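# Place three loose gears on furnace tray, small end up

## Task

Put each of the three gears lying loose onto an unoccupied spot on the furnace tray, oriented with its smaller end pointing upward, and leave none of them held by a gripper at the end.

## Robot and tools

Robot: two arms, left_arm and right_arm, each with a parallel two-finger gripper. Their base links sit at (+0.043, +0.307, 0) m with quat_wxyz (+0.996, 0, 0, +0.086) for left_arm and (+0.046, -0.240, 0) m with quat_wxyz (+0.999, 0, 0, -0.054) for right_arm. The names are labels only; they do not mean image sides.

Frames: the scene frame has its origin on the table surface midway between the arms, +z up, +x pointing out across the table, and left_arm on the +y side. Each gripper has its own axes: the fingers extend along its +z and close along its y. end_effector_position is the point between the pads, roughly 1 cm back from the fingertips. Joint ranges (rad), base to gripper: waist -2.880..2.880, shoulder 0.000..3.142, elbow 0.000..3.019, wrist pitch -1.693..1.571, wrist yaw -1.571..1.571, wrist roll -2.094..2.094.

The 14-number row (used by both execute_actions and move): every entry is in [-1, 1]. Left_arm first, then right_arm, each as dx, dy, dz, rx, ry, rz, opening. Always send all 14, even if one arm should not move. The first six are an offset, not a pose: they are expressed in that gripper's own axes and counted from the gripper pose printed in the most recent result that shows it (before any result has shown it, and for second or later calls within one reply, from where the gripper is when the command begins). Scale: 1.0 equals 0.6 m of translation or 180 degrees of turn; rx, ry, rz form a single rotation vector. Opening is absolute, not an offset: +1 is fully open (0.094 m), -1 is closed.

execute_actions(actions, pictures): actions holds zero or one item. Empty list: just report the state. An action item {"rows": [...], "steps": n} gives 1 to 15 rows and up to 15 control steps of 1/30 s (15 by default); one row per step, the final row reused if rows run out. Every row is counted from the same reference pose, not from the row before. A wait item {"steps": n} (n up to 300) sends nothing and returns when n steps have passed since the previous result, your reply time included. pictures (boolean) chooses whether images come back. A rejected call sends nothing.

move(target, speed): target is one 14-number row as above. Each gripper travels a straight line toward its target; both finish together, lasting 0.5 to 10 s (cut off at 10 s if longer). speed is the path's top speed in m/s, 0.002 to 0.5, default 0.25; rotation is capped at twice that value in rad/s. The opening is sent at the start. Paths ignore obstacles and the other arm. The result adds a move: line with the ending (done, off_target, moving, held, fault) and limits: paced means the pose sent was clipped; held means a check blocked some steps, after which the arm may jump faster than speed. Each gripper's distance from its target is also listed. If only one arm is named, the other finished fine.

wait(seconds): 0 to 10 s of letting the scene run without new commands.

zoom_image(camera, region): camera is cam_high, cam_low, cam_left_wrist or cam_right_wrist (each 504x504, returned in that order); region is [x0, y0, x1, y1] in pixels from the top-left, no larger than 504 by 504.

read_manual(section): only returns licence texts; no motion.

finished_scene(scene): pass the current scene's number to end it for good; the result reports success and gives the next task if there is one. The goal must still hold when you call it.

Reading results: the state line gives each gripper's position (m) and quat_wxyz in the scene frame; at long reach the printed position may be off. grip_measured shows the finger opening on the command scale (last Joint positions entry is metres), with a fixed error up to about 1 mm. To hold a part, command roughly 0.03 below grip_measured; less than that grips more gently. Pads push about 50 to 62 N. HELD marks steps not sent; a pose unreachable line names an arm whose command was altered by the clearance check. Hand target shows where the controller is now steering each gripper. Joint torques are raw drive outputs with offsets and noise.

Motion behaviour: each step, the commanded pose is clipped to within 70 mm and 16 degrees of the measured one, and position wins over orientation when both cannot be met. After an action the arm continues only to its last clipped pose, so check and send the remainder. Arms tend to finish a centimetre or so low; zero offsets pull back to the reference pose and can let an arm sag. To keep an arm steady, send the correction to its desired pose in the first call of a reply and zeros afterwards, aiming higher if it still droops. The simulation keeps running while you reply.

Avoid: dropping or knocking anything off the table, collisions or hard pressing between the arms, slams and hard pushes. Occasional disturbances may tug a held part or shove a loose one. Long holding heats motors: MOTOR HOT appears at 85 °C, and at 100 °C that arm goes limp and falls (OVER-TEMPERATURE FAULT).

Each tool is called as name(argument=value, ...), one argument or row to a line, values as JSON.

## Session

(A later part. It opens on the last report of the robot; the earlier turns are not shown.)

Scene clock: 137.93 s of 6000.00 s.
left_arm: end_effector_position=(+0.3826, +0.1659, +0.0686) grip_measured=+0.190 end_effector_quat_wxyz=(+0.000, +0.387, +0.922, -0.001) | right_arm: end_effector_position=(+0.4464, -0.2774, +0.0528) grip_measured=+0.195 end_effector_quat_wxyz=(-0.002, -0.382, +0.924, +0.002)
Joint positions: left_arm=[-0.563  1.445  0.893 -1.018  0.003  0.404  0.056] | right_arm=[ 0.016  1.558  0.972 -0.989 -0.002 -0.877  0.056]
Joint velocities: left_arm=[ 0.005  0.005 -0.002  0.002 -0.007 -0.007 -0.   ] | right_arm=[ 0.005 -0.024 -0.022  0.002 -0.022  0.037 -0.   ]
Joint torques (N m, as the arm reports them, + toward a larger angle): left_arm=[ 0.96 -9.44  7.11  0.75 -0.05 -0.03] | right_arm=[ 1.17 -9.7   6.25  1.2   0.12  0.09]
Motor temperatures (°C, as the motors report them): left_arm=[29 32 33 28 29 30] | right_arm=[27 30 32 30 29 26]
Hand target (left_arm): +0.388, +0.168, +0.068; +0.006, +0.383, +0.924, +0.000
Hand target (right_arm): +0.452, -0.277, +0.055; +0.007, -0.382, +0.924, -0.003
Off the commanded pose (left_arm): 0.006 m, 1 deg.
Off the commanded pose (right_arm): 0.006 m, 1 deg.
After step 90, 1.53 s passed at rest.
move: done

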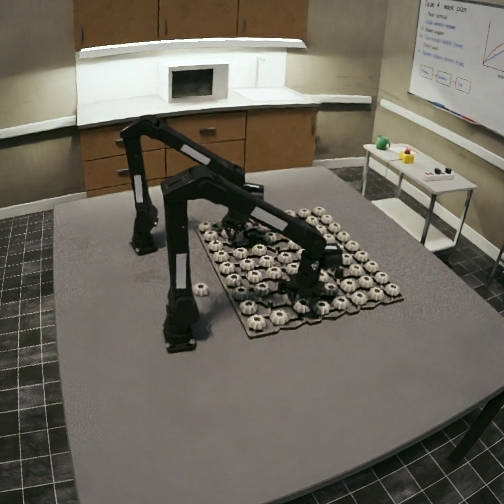

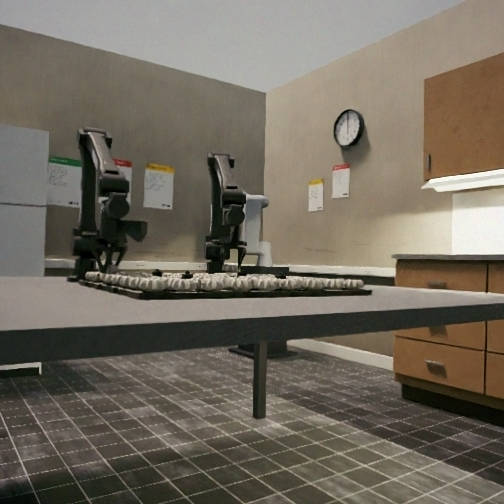

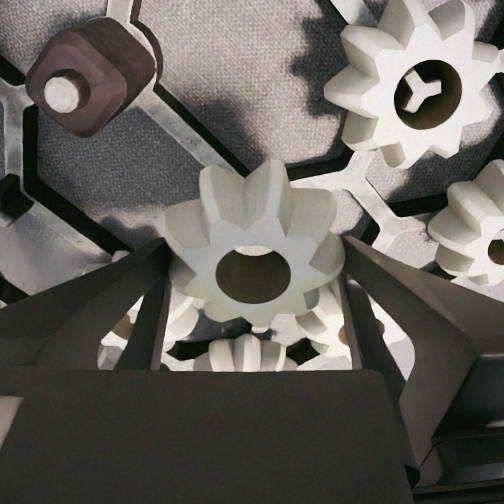

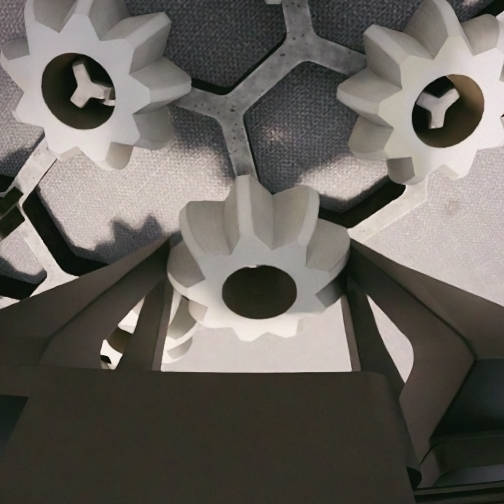

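move(
  target=[-0.008,0.0105,0.036,-0.0015,-0.0035,0,0.15, -0.0101,-0.0078,0.028,0.004,-0.003,0,0.15],
  speed=0.03,
)

Scene clock: 143.60 s of 6000.00 s.
left_arm: end_effector_position=(+0.3841, +0.1654, +0.0536) grip_measured=+0.190 end_effector_quat_wxyz=(+0.001, +0.387, +0.922, -0.001) | right_arm: end_effector_position=(+0.4445, -0.2773, +0.0329) grip_measured=+0.195 end_effector_quat_wxyz=(-0.009, -0.382, +0.924, +0.006)
Joint positions: left_arm=[-0.563  1.473  0.876 -0.972  0.003  0.404  0.056] | right_arm=[ 0.016  1.596  0.954 -0.951 -0.002 -0.877  0.056]
Joint velocities: left_arm=[ 0.005  0.005 -0.012  0.002 -0.051 -0.066  0.001] | right_arm=[-0.015 -0.015 -0.017 -0.007 -0.022 -0.139  0.001]
Joint torques (N m, as the arm reports them, + toward a larger angle): left_arm=[ 1.24 -8.51  6.64  1.28  0.04  0.08] | right_arm=[ 1.47 -9.35  6.32  1.26  0.07  0.12]
Motor temperatures (°C, as the motors report them): left_arm=[29 32 32 28 29 30] | right_arm=[27 30 32 30 29 26]
Hand target (left_arm): +0.391, +0.167, +0.047; +0.006, +0.387, +0.922, -0.001
Hand target (right_arm): +0.453, -0.276, +0.036; +0.005, -0.382, +0.924, -0.002
Off the commanded pose (left_arm): 0.009 m, 1 deg.
Off the commanded pose (right_arm): 0.010 m, 2 deg.
After step 90, 1.60 s passed at rest.
move: done

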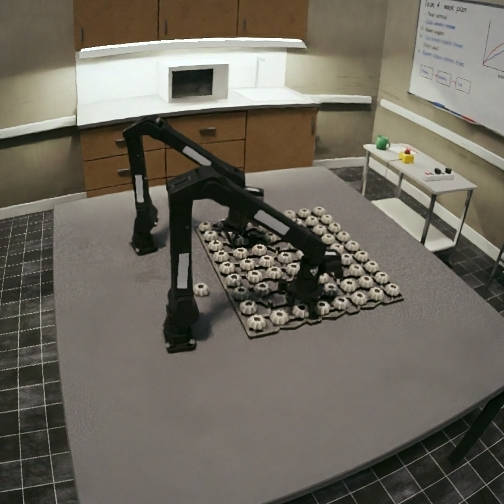

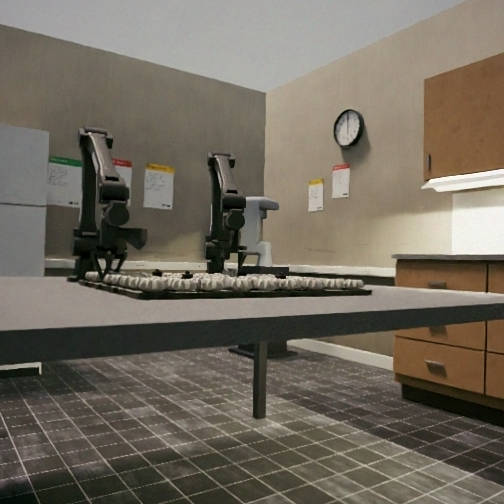

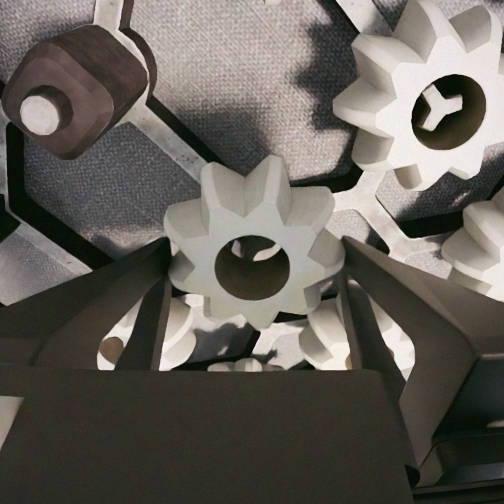

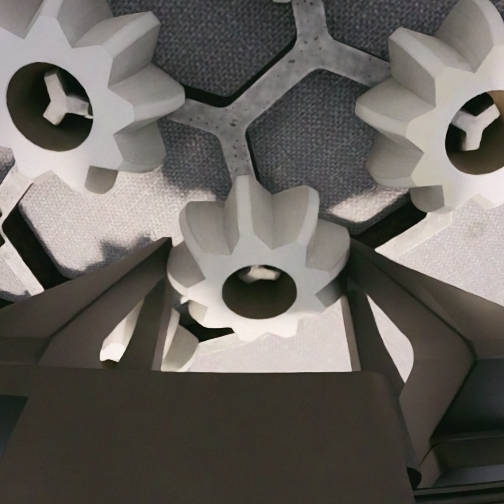

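zoom_image(
  camera="cam_left_wrist",
  region=[180, 200, 330, 320],
)

Region (180, 200, 330, 320) of cam_left_wrist's 504x504 image, scaled by 3.360, with more detail than that image has; it fills the top 403 rows of this view, and the rest is white.

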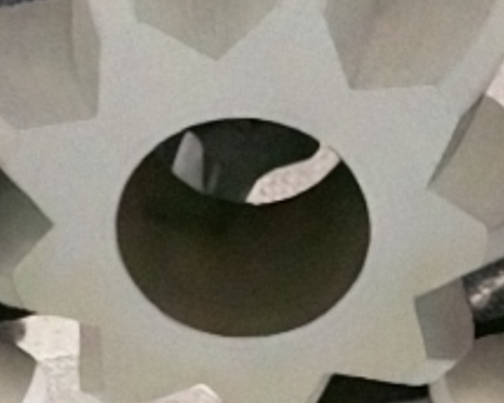

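move(
  target=[0.011,0.002,-0.003,0,0,0,0.15, -0.005,-0.005,0.015,0.005,-0.004,0,0.15],
  speed=0.02,
)

Scene clock: 152.40 s of 6000.00 s.
left_arm: end_effector_position=(+0.3775, +0.1694, +0.0490) grip_measured=+0.190 end_effector_quat_wxyz=(-0.006, +0.386, +0.923, -0.001) | right_arm: end_effector_position=(+0.4437, -0.2778, +0.0264) grip_measured=+0.195 end_effector_quat_wxyz=(-0.010, -0.382, +0.924, +0.004)
Joint positions: left_arm=[-0.56   1.471  0.859 -0.972  0.002  0.404  0.056] | right_arm=[ 0.016  1.606  0.945 -0.932  0.002 -0.877  0.056]
Joint velocities: left_arm=[-0.005 -0.015  0.002 -0.002  0.022  0.007 -0.   ] | right_arm=[-0.015 -0.015  0.002  0.002 -0.022  0.007 -0.001]
Joint torques (N m, as the arm reports them, + toward a larger angle): left_arm=[  1.03 -10.47   6.84   0.08   0.04   0.07] | right_arm=[ 0.68 -9.46  5.57  1.4  -0.09  0.11]
Motor temperatures (°C, as the motors report them): left_arm=[29 32 32 28 29 30] | right_arm=[27 30 31 30 29 26]
Hand target (left_arm): +0.380, +0.171, +0.055; +0.001, +0.387, +0.922, -0.001
Hand target (right_arm): +0.448, -0.277, +0.024; -0.001, -0.383, +0.924, +0.001
Off the commanded pose (left_arm): 0.007 m, 1 deg.
Off the commanded pose (right_arm): 0.006 m, 1 deg.
After step 90, 4.80 s passed at rest.
move: done

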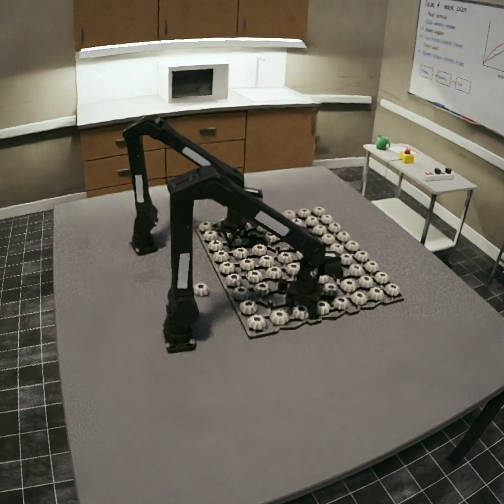

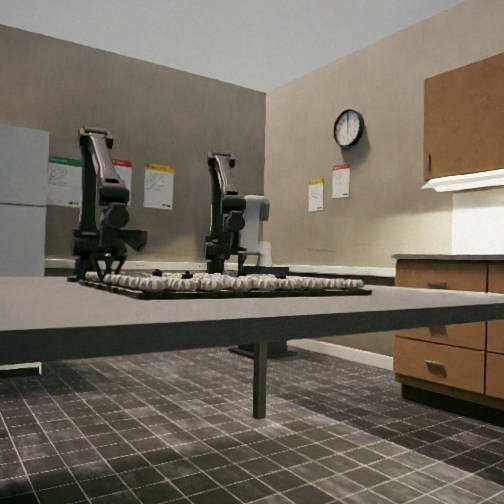

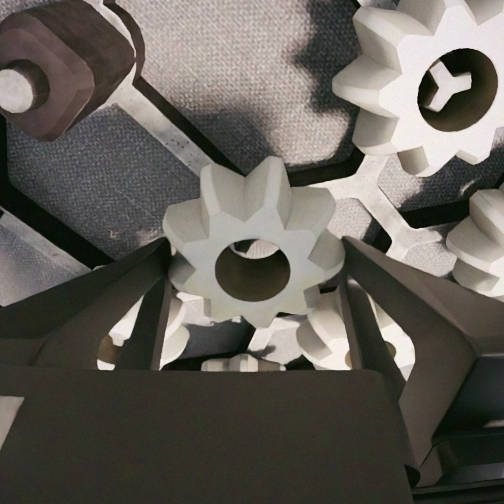

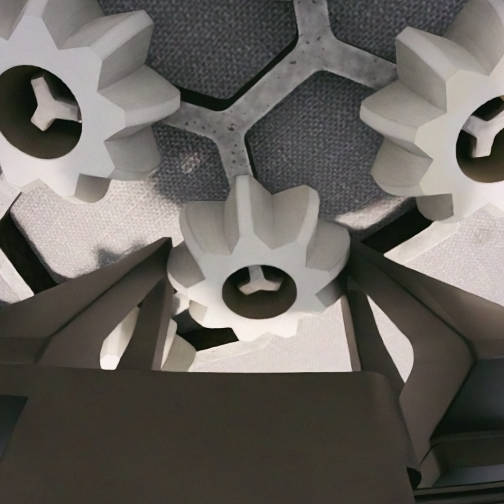

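move(
  target=[-0.006,0.006,0.02,-0.002,-0.004,0,0.15, 0,0,0,0,0,0,0.45],
  speed=0.02,
)

Scene clock: 155.67 s of 6000.00 s.
left_arm: end_effector_position=(+0.3788, +0.1688, +0.0380) grip_measured=+0.190 end_effector_quat_wxyz=(-0.004, +0.386, +0.923, -0.001) | right_arm: end_effector_position=(+0.4437, -0.2778, +0.0264) grip_measured=+0.449 end_effector_quat_wxyz=(-0.010, -0.382, +0.924, +0.004)
Joint positions: left_arm=[-0.56   1.491  0.846 -0.934  0.002  0.404  0.056] | right_arm=[ 0.016  1.606  0.945 -0.932  0.002 -0.877  0.068]
Joint velocities: left_arm=[-0.034  0.005  0.007 -0.002 -0.037  0.022 -0.   ] | right_arm=[ 0.015 -0.015  0.007  0.012 -0.081  0.051  0.   ]
Joint torques (N m, as the arm reports them, + toward a larger angle): left_arm=[ 0.79 -9.3   6.47  0.65  0.02  0.03] | right_arm=[ 0.78 -9.24  5.87  0.5   0.    0.1 ]
Motor temperatures (°C, as the motors report them): left_arm=[29 32 31 28 29 30] | right_arm=[27 30 31 30 29 26]
Hand target (left_arm): +0.382, +0.170, +0.037; +0.001, +0.386, +0.923, -0.001
Hand target (right_arm): +0.444, -0.278, +0.026; -0.010, -0.382, +0.924, +0.004
Off the commanded pose (left_arm): 0.004 m, 1 deg.
Off the commanded pose (right_arm): 0.000 m, 0 deg.
move: done

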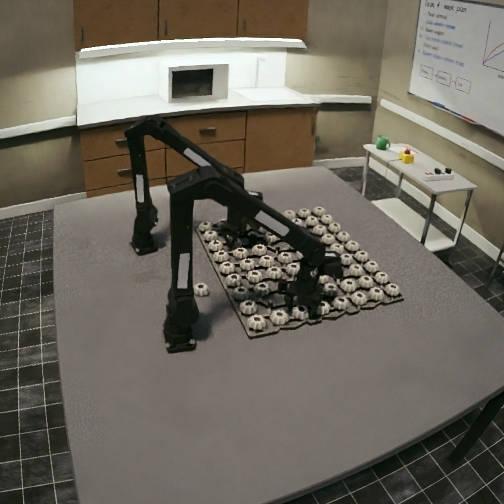

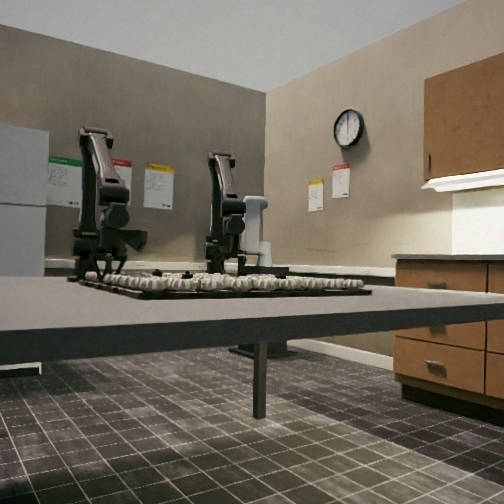

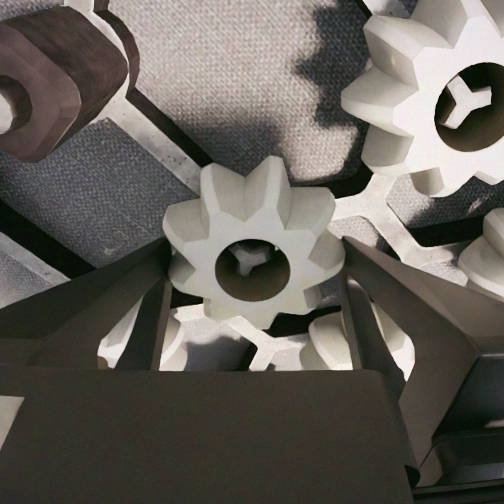

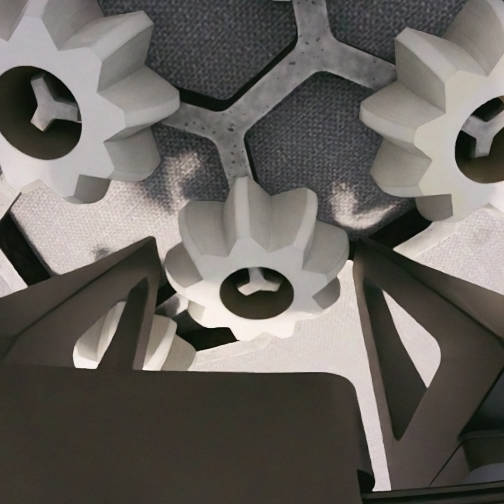

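move(
  target=[-0.003,0.003,0.006,0,-0.002,0,0.15, -0.028,-0.033,-0.133,0.02,-0.017,0,0.55],
  speed=0.06,
)

Scene clock: 164.70 s of 6000.00 s.
left_arm: end_effector_position=(+0.3791, +0.1687, +0.0370) grip_measured=+0.190 end_effector_quat_wxyz=(-0.004, +0.386, +0.923, -0.001) | right_arm: end_effector_position=(+0.4491, -0.2783, +0.0785) grip_measured=+0.549 end_effector_quat_wxyz=(-0.001, -0.382, +0.924, -0.001)
Joint positions: left_arm=[-0.56   1.494  0.846 -0.932  0.002  0.404  0.056] | right_arm=[ 0.016  1.525  1.012 -1.059  0.002 -0.877  0.073]
Joint velocities: left_arm=[-0.015 -0.005  0.002  0.012 -0.022 -0.066 -0.   ] | right_arm=[-0.005 -0.024 -0.027 -0.012 -0.051  0.037 -0.   ]
Joint torques (N m, as the arm reports them, + toward a larger angle): left_arm=[ 0.71 -9.32  6.3   0.73  0.12  0.02] | right_arm=[  1.14 -10.83  10.17   0.07  -0.01   0.12]
Motor temperatures (°C, as the motors report them): left_arm=[29 32 31 28 29 30] | right_arm=[27 30 31 30 29 26]
Hand target (left_arm): +0.381, +0.169, +0.035; -0.001, +0.386, +0.923, -0.002
Hand target (right_arm): +0.471, -0.279, +0.106; +0.027, -0.383, +0.923, -0.014
Off the commanded pose (left_arm): 0.003 m, 0 deg.
Off the commanded pose (right_arm): 0.035 m, 4 deg.
After step 90, 4.30 s passed at rest.
move: off_target (right_arm)

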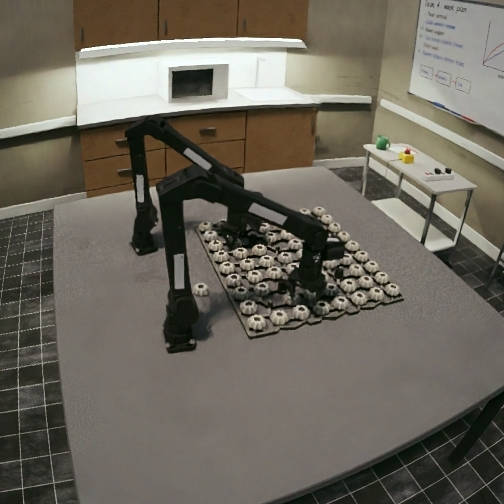

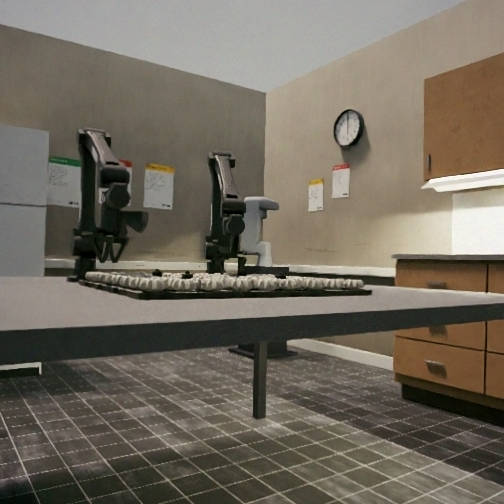

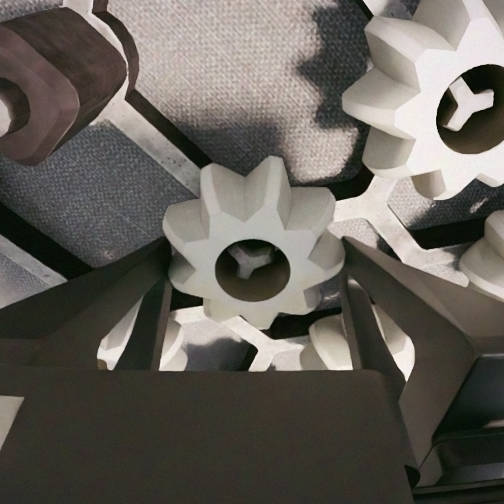

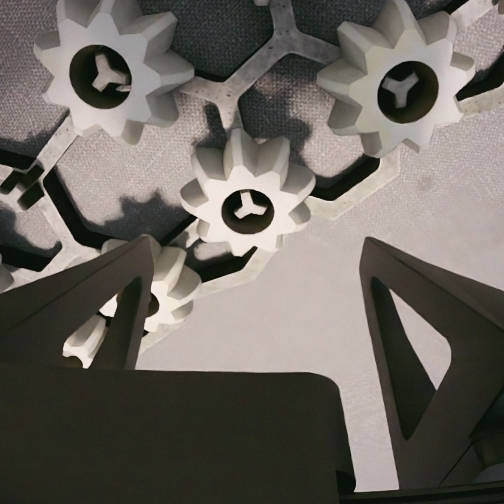

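move(
  target=[0,0,0,0,0,0,0.45, 0.048,0.609,-0.08,0,0,0,1],
  speed=0.25,
)

Scene clock: 170.07 s of 6000.00 s.
left_arm: end_effector_position=(+0.3791, +0.1688, +0.0370) grip_measured=+0.448 end_effector_quat_wxyz=(-0.004, +0.386, +0.923, -0.001) | right_arm: end_effector_position=(+0.1657, -0.0421, +0.1193) grip_measured=+1.000 end_effector_quat_wxyz=(-0.011, -0.388, +0.921, -0.000)
Joint positions: left_arm=[-0.56   1.494  0.846 -0.932  0.002  0.404  0.068] | right_arm=[ 1.129  0.996  0.676 -1.268 -0.012  0.223  0.094]
Joint velocities: left_arm=[ 0.005 -0.005  0.007  0.002 -0.037  0.066  0.001] | right_arm=[-0.005 -0.005  0.002 -0.007  0.022  0.066  0.   ]
Joint torques (N m, as the arm reports them, + toward a larger angle): left_arm=[ 0.37 -9.75  6.43  0.24  0.05 -0.02] | right_arm=[ 1.23 -2.52  8.03  0.07  0.22  0.18]
Motor temperatures (°C, as the motors report them): left_arm=[29 32 31 28 29 30] | right_arm=[27 30 31 30 29 26]
Hand target (left_arm): +0.379, +0.169, +0.037; -0.004, +0.386, +0.923, -0.001
Hand target (right_arm): +0.167, -0.040, +0.125; -0.008, -0.382, +0.924, -0.000
Off the commanded pose (left_arm): 0.000 m, 0 deg.
Off the commanded pose (right_arm): 0.009 m, 1 deg.
After step 90, 0.17 s passed at rest.
move: done

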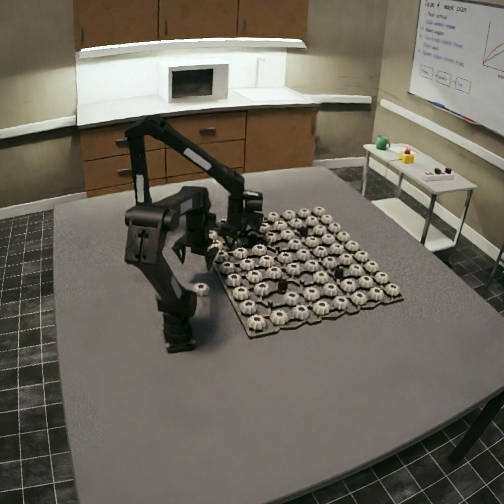

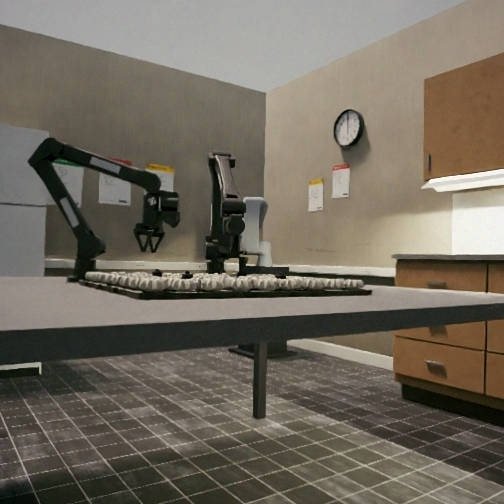

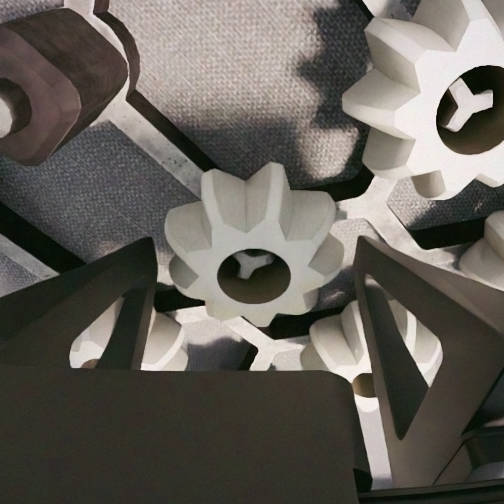

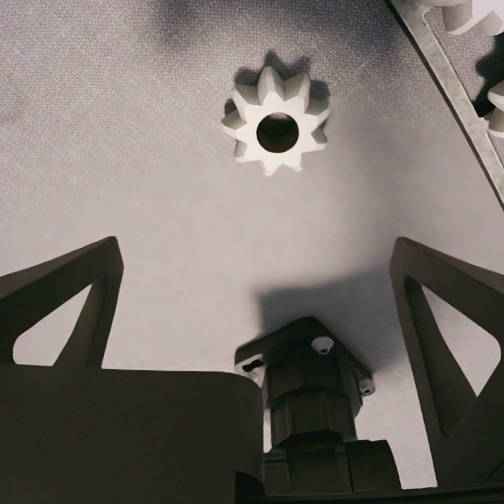

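move(
  target=[-0.04,0.0167,-0.15,-0.009,-0.02,0,0.5, -0.0245,-0.019,0.148,0.0027,-0.0065,0.0038,1],
  speed=0.08,
)

Scene clock: 176.47 s of 6000.00 s.
left_arm: end_effector_position=(+0.3859, +0.1660, +0.1037) grip_measured=+0.498 end_effector_quat_wxyz=(+0.004, +0.386, +0.923, -0.001) | right_arm: end_effector_position=(+0.1792, -0.0422, +0.0325) grip_measured=+1.000 end_effector_quat_wxyz=(-0.004, -0.382, +0.924, -0.001)
Joint positions: left_arm=[-0.56   1.399  0.95  -1.114  0.002  0.404  0.07 ] | right_arm=[ 1.088  1.16   0.525 -0.944 -0.002  0.196  0.094]
Joint velocities: left_arm=[-0.005 -0.005 -0.017 -0.007 -0.081 -0.051  0.001] | right_arm=[-0.005  0.015 -0.002  0.007  0.051 -0.022  0.   ]
Joint torques (N m, as the arm reports them, + toward a larger angle): left_arm=[  0.22 -10.4   10.49  -0.15  -0.01  -0.04] | right_arm=[-0.35 -3.55  5.72  1.24  0.24 -0.04]
Motor temperatures (°C, as the motors report them): left_arm=[29 32 31 28 29 30] | right_arm=[27 30 31 30 29 26]
Hand target (left_arm): +0.402, +0.158, +0.127; +0.030, +0.386, +0.922, +0.000
Hand target (right_arm): +0.183, -0.042, +0.031; +0.001, -0.383, +0.924, -0.000
Off the commanded pose (left_arm): 0.030 m, 3 deg.
Off the commanded pose (right_arm): 0.004 m, 0 deg.
After step 90, 1.83 s passed at rest.
move: off_target (left_arm)

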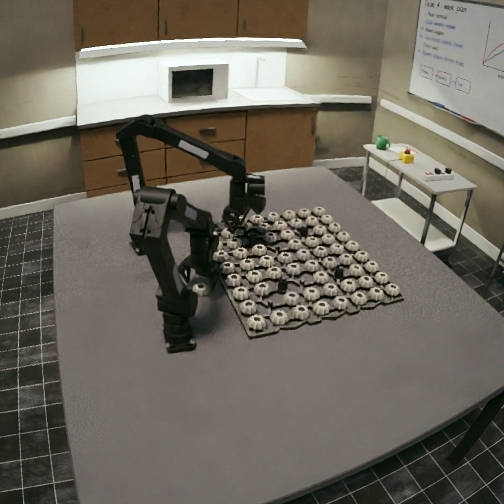

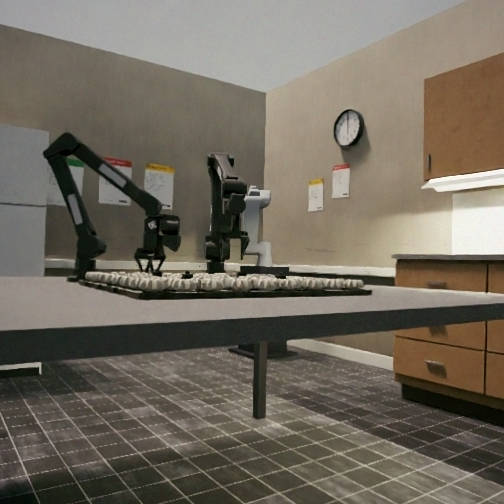

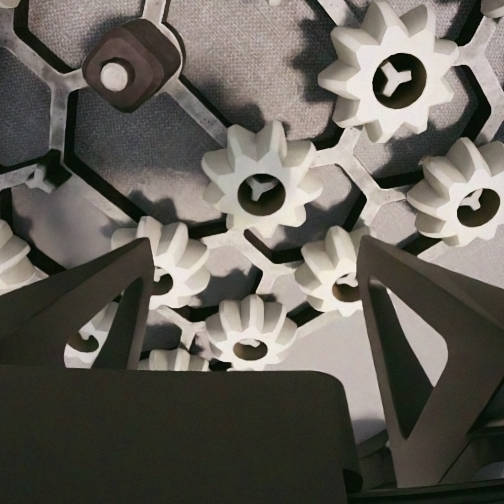

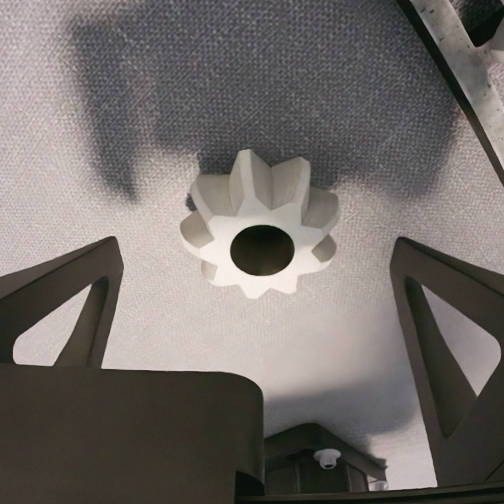

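move(
  target=[0.319,0.23,-0.083,0,0,0,0.5, -0.003,-0.003,0.04,0,-0.002,0,1],
  speed=0.12,
)

Scene clock: 182.87 s of 6000.00 s.
left_arm: end_effector_position=(+0.3413, +0.3944, +0.1388) grip_measured=+0.498 end_effector_quat_wxyz=(-0.005, +0.380, +0.925, -0.009) | right_arm: end_effector_position=(+0.1796, -0.0417, +0.0121) grip_measured=+1.000 end_effector_quat_wxyz=(-0.002, -0.383, +0.924, -0.000)
Joint positions: left_arm=[ 0.12   1.216  0.884 -1.257  0.007  1.072  0.07 ] | right_arm=[ 1.088  1.211  0.494 -0.858 -0.002  0.195  0.094]
Joint velocities: left_arm=[ 0.015 -0.005 -0.002  0.007  0.022 -0.007  0.   ] | right_arm=[ 0.005 -0.024 -0.017  0.002 -0.051  0.022  0.   ]
Joint torques (N m, as the arm reports them, + toward a larger angle): left_arm=[ 0.53 -7.8   9.44 -0.25  0.19  0.11] | right_arm=[-0.03 -3.22  5.21  1.15  0.19 -0.01]
Motor temperatures (°C, as the motors report them): left_arm=[29 32 32 28 29 30] | right_arm=[27 30 31 30 29 26]
Hand target (left_arm): +0.348, +0.396, +0.153; +0.007, +0.386, +0.923, -0.001
Hand target (right_arm): +0.182, -0.043, +0.009; -0.001, -0.382, +0.924, -0.000
Off the commanded pose (left_arm): 0.016 m, 2 deg.
Off the commanded pose (right_arm): 0.004 m, 0 deg.
After step 90, 0.90 s passed at rest.
move: off_target (left_arm)

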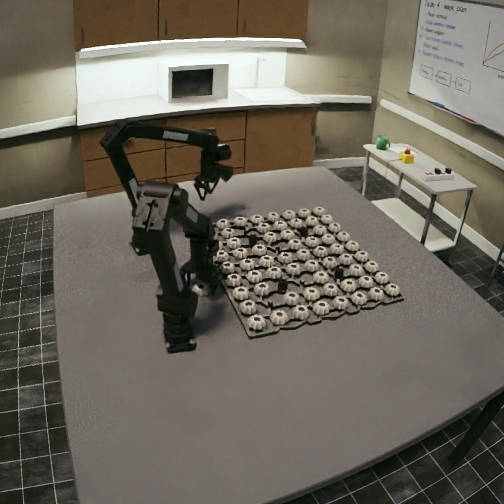

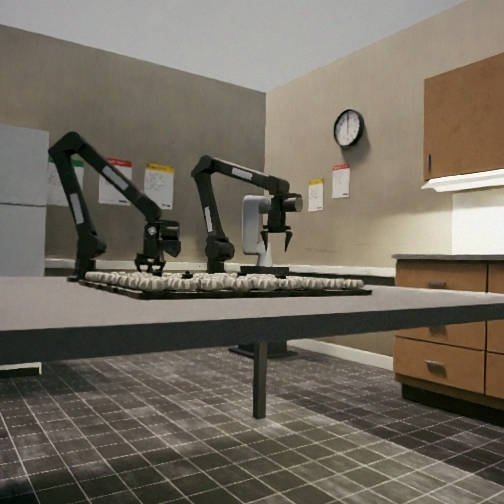

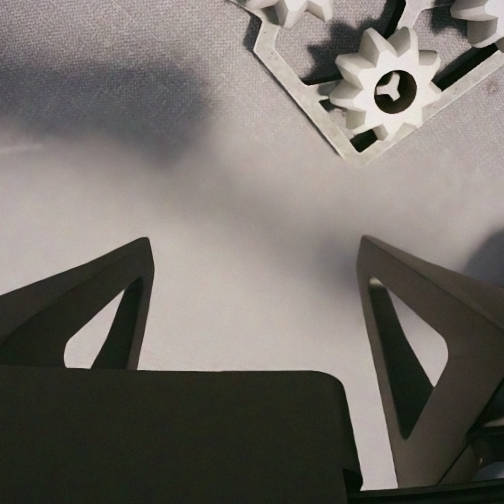

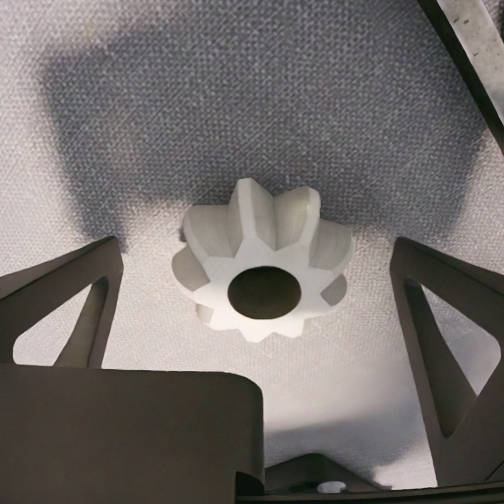

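move(
  target=[0,0,0,0,0,0,0.5, 0,0,0.009,0,0,0,1],
  speed=0.02,
)

move(
  target=[0,0,0,0,0,0,0.5, 0,0,0,0,0,0,0.15],
  speed=0.02,
)

move(
  target=[0,0,0,0,0,0,0.5, -0.041,0.008,-0.183,-0.005,-0.0256,0,0.15],
  speed=0.12,
)

Scene clock: 188.33 s of 6000.00 s.
left_arm: end_effector_position=(+0.3413, +0.3944, +0.1388) grip_measured=+0.498 end_effector_quat_wxyz=(-0.005, +0.382, +0.924, -0.009) | right_arm: end_effector_position=(+0.1799, -0.0411, +0.0107) grip_measured=+1.000 end_effector_quat_wxyz=(-0.002, -0.383, +0.924, -0.000)
Joint positions: left_arm=[ 0.12   1.216  0.884 -1.257  0.007  1.075  0.07 ] | right_arm=[ 1.088  1.217  0.494 -0.852 -0.002  0.195  0.094]
Joint velocities: left_arm=[-0.005  0.005 -0.012 -0.017 -0.037 -0.051 -0.002] | right_arm=[ 0.005  0.005 -0.012 -0.002 -0.066 -0.022  0.   ]
Joint torques (N m, as the arm reports them, + toward a larger angle): left_arm=[ 0.4  -6.82  7.56  0.19  0.09 -0.04] | right_arm=[ 0.75 -3.32  4.95  1.17  0.16  0.11]
Motor temperatures (°C, as the motors report them): left_arm=[29 32 32 28 29 30] | right_arm=[27 30 31 30 29 26]
Hand target (left_arm): +0.341, +0.394, +0.139; -0.005, +0.381, +0.925, -0.009
Hand target (right_arm): +0.179, -0.042, +0.007; -0.002, -0.383, +0.924, -0.000
Off the commanded pose (left_arm): 0.000 m, 0 deg.
Off the commanded pose (right_arm): 0.004 m, 0 deg.
After step 90, 1.77 s passed at rest.
move: done

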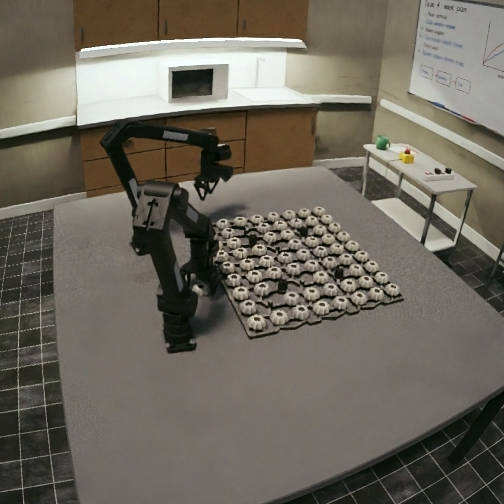

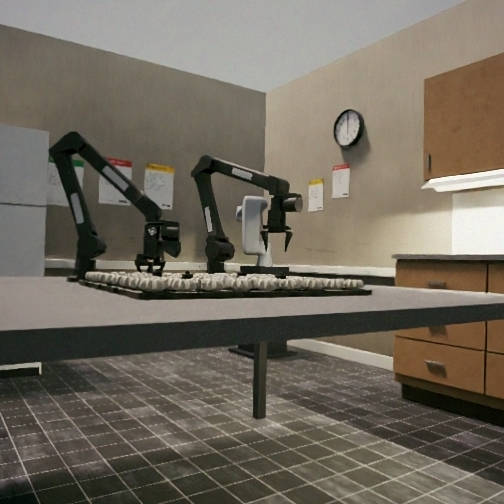

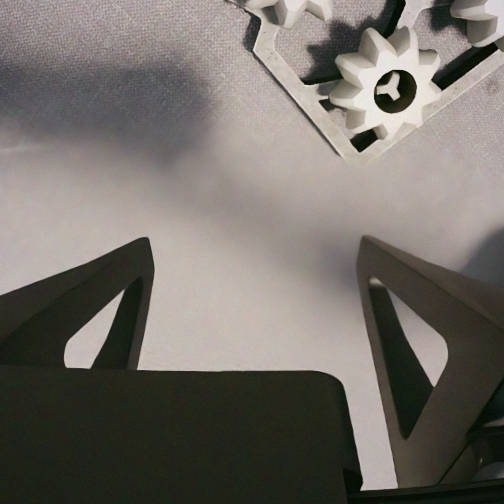

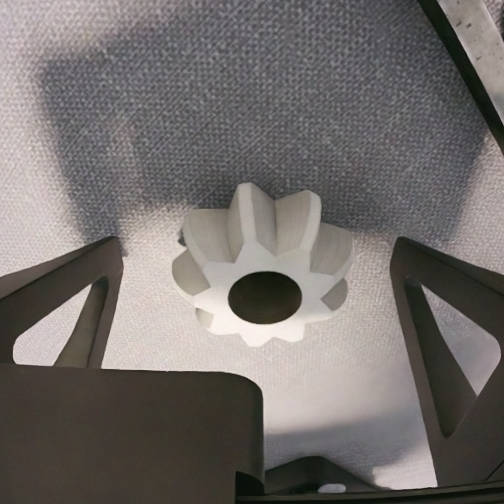

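Scene clock: 188.83 s of 6000.00 s.
left_arm: end_effector_position=(+0.3413, +0.3944, +0.1388) grip_measured=+0.498 end_effector_quat_wxyz=(-0.005, +0.382, +0.924, -0.009) | right_arm: end_effector_position=(+0.1800, -0.0412, +0.0107) grip_measured=+0.195 end_effector_quat_wxyz=(-0.002, -0.382, +0.924, -0.001)
Joint positions: left_arm=[ 0.12   1.216  0.884 -1.257  0.007  1.075  0.07 ] | right_arm=[ 1.088  1.217  0.494 -0.852 -0.002  0.195  0.056]
Joint velocities: left_arm=[-0.015 -0.015 -0.012  0.002 -0.022 -0.037 -0.   ] | right_arm=[ 0.005  0.005 -0.017  0.002  0.066  0.022 -0.   ]
Joint torques (N m, as the arm reports them, + toward a larger angle): left_arm=[ 0.43 -6.83  7.54  0.18  0.09 -0.02] | right_arm=[ 1.03 -3.98  5.53  0.56  0.11  0.13]
Motor temperatures (°C, as the motors report them): left_arm=[29 32 32 28 29 30] | right_arm=[27 30 31 30 29 26]
Hand target (left_arm): +0.341, +0.394, +0.139; -0.005, +0.382, +0.924, -0.009
Hand target (right_arm): +0.180, -0.041, +0.011; -0.002, -0.382, +0.924, -0.000
Off the commanded pose (left_arm): 0.000 m, 0 deg.
Off the commanded pose (right_arm): 0.000 m, 0 deg.
move: done

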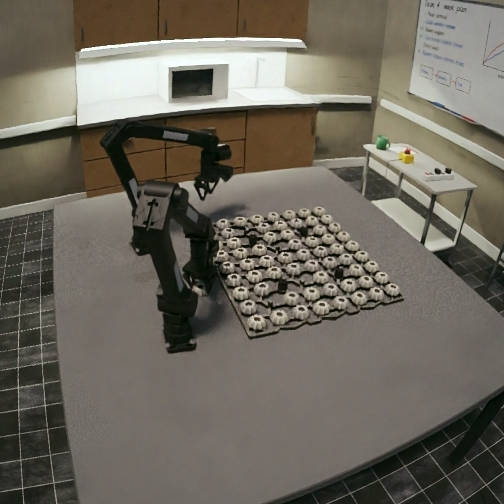

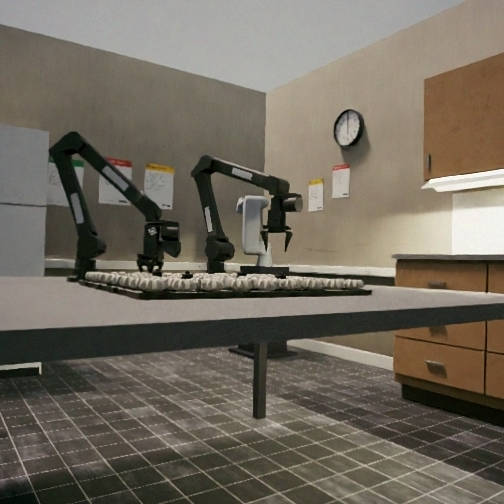

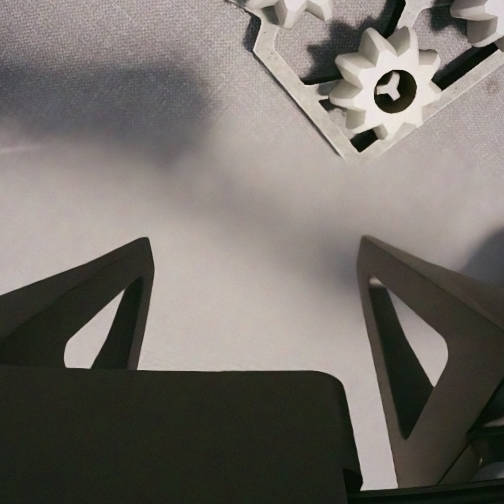

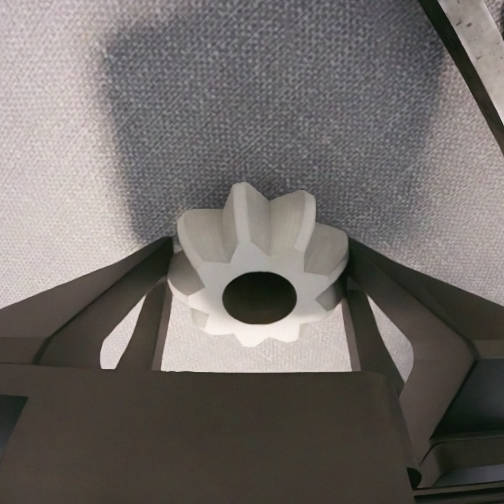

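Scene clock: 190.13 s of 6000.00 s.
left_arm: end_effector_position=(+0.3413, +0.3944, +0.1388) grip_measured=+0.498 end_effector_quat_wxyz=(-0.005, +0.382, +0.924, -0.009) | right_arm: end_effector_position=(+0.1802, -0.0408, +0.0893) grip_measured=+0.195 end_effector_quat_wxyz=(+0.001, -0.382, +0.924, +0.002)
Joint positions: left_arm=[ 0.12   1.216  0.884 -1.257  0.007  1.075  0.07 ] | right_arm=[ 1.088  1.047  0.623 -1.143 -0.002  0.195  0.056]
Joint velocities: left_arm=[-0.005  0.005  0.002 -0.007  0.081  0.037 -0.001] | right_arm=[-0.005 -0.015 -0.012 -0.027  0.007  0.037 -0.001]
Joint torques (N m, as the arm reports them, + toward a larger angle): left_arm=[ 0.41 -6.84  7.56  0.18  0.08 -0.02] | right_arm=[ 1.19 -4.82 11.63 -0.05  0.14  0.1 ]
Motor temperatures (°C, as the motors report them): left_arm=[29 32 32 28 29 30] | right_arm=[27 30 31 30 29 26]
Hand target (left_arm): +0.341, +0.394, +0.139; -0.005, +0.382, +0.924, -0.009
Hand target (right_arm): +0.193, -0.019, +0.119; +0.032, -0.383, +0.923, +0.023
Off the commanded pose (left_arm): 0.000 m, 0 deg.
Off the commanded pose (right_arm): 0.040 m, 4 deg.
move: off_target (right_arm)

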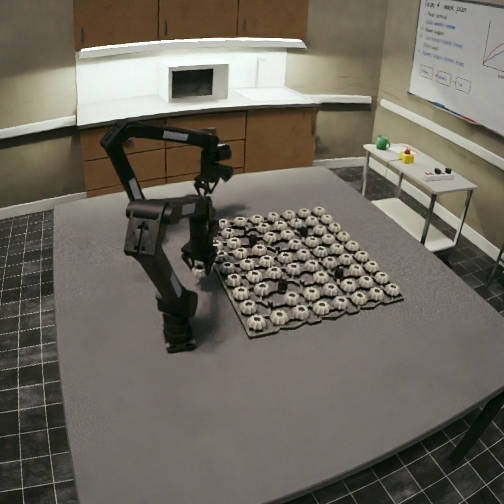

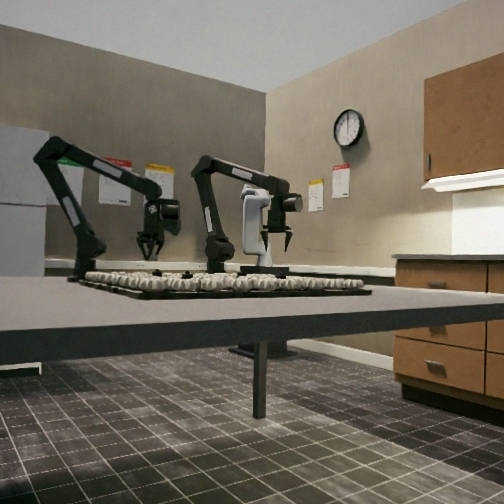

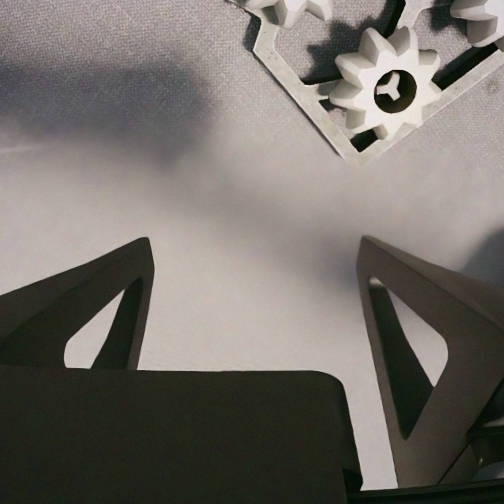

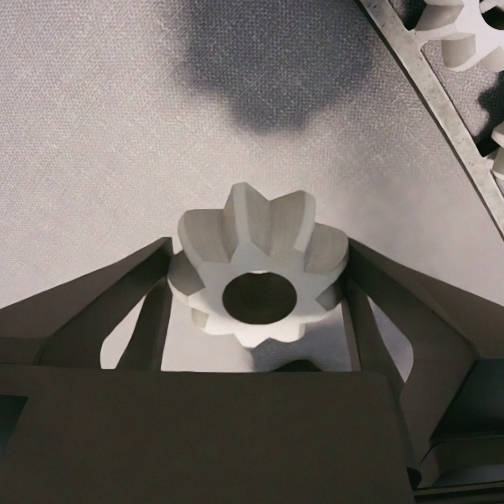

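move(
  target=[0,0,0,0,0,0,0.5, -0.0685,-0.44,-0.151,0.014,-0.018,0,0.15],
  speed=0.2,
)

Scene clock: 195.20 s of 6000.00 s.
left_arm: end_effector_position=(+0.3413, +0.3944, +0.1388) grip_measured=+0.498 end_effector_quat_wxyz=(-0.005, +0.382, +0.924, -0.009) | right_arm: end_effector_position=(+0.3749, -0.1995, +0.1525) grip_measured=+0.195 end_effector_quat_wxyz=(+0.010, -0.377, +0.926, -0.000)
Joint positions: left_arm=[ 0.12   1.216  0.884 -1.257  0.007  1.075  0.07 ] | right_arm=[ 0.23   1.235  0.937 -1.254 -0.005 -0.652  0.056]
Joint velocities: left_arm=[-0.024 -0.015 -0.007 -0.012 -0.066  0.007 -0.001] | right_arm=[ 0.005 -0.005 -0.002  0.007 -0.051 -0.051 -0.   ]
Joint torques (N m, as the arm reports them, + toward a larger angle): left_arm=[ 0.4  -6.84  7.56  0.19  0.08 -0.02] | right_arm=[ 0.75 -6.49 11.92  0.16 -0.04 -0.02]
Motor temperatures (°C, as the motors report them): left_arm=[29 32 32 28 29 30] | right_arm=[27 30 32 30 29 26]
Hand target (left_arm): +0.341, +0.394, +0.139; -0.005, +0.382, +0.924, -0.009
Hand target (right_arm): +0.397, -0.197, +0.182; +0.042, -0.382, +0.923, -0.008
Off the commanded pose (left_arm): 0.000 m, 0 deg.
Off the commanded pose (right_arm): 0.034 m, 3 deg.
After step 90, 0.10 s passed at rest.
move: off_target (right_arm)

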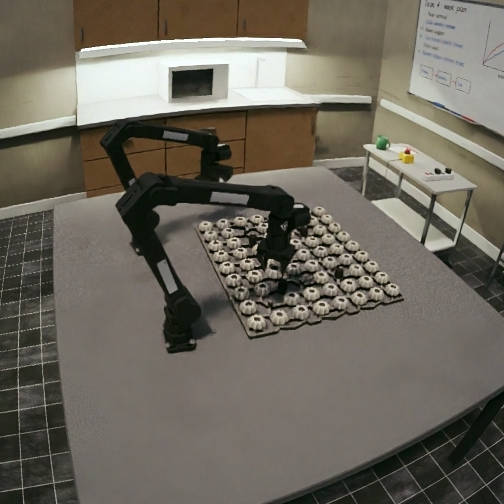

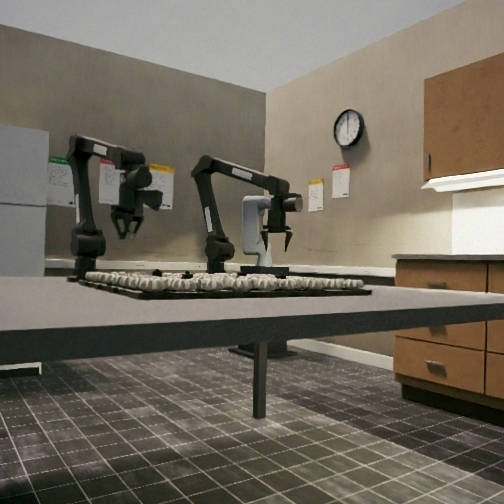

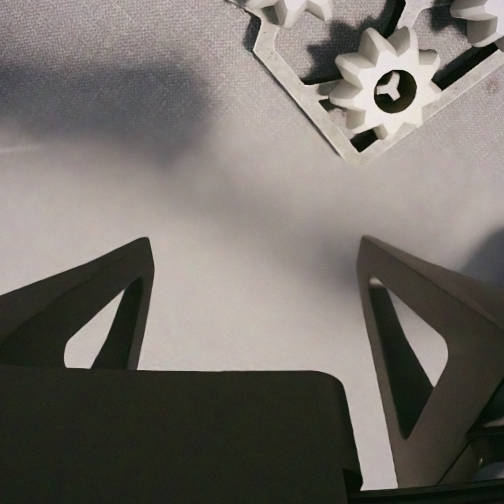

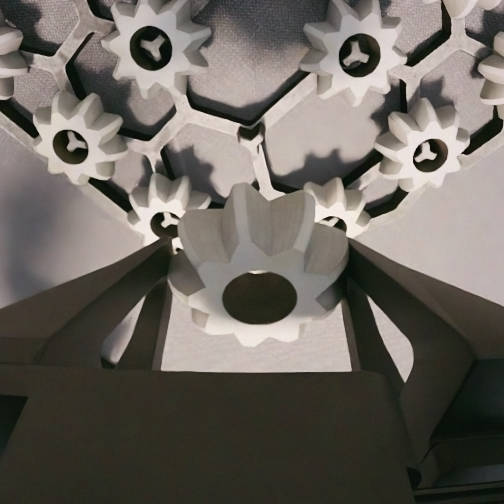

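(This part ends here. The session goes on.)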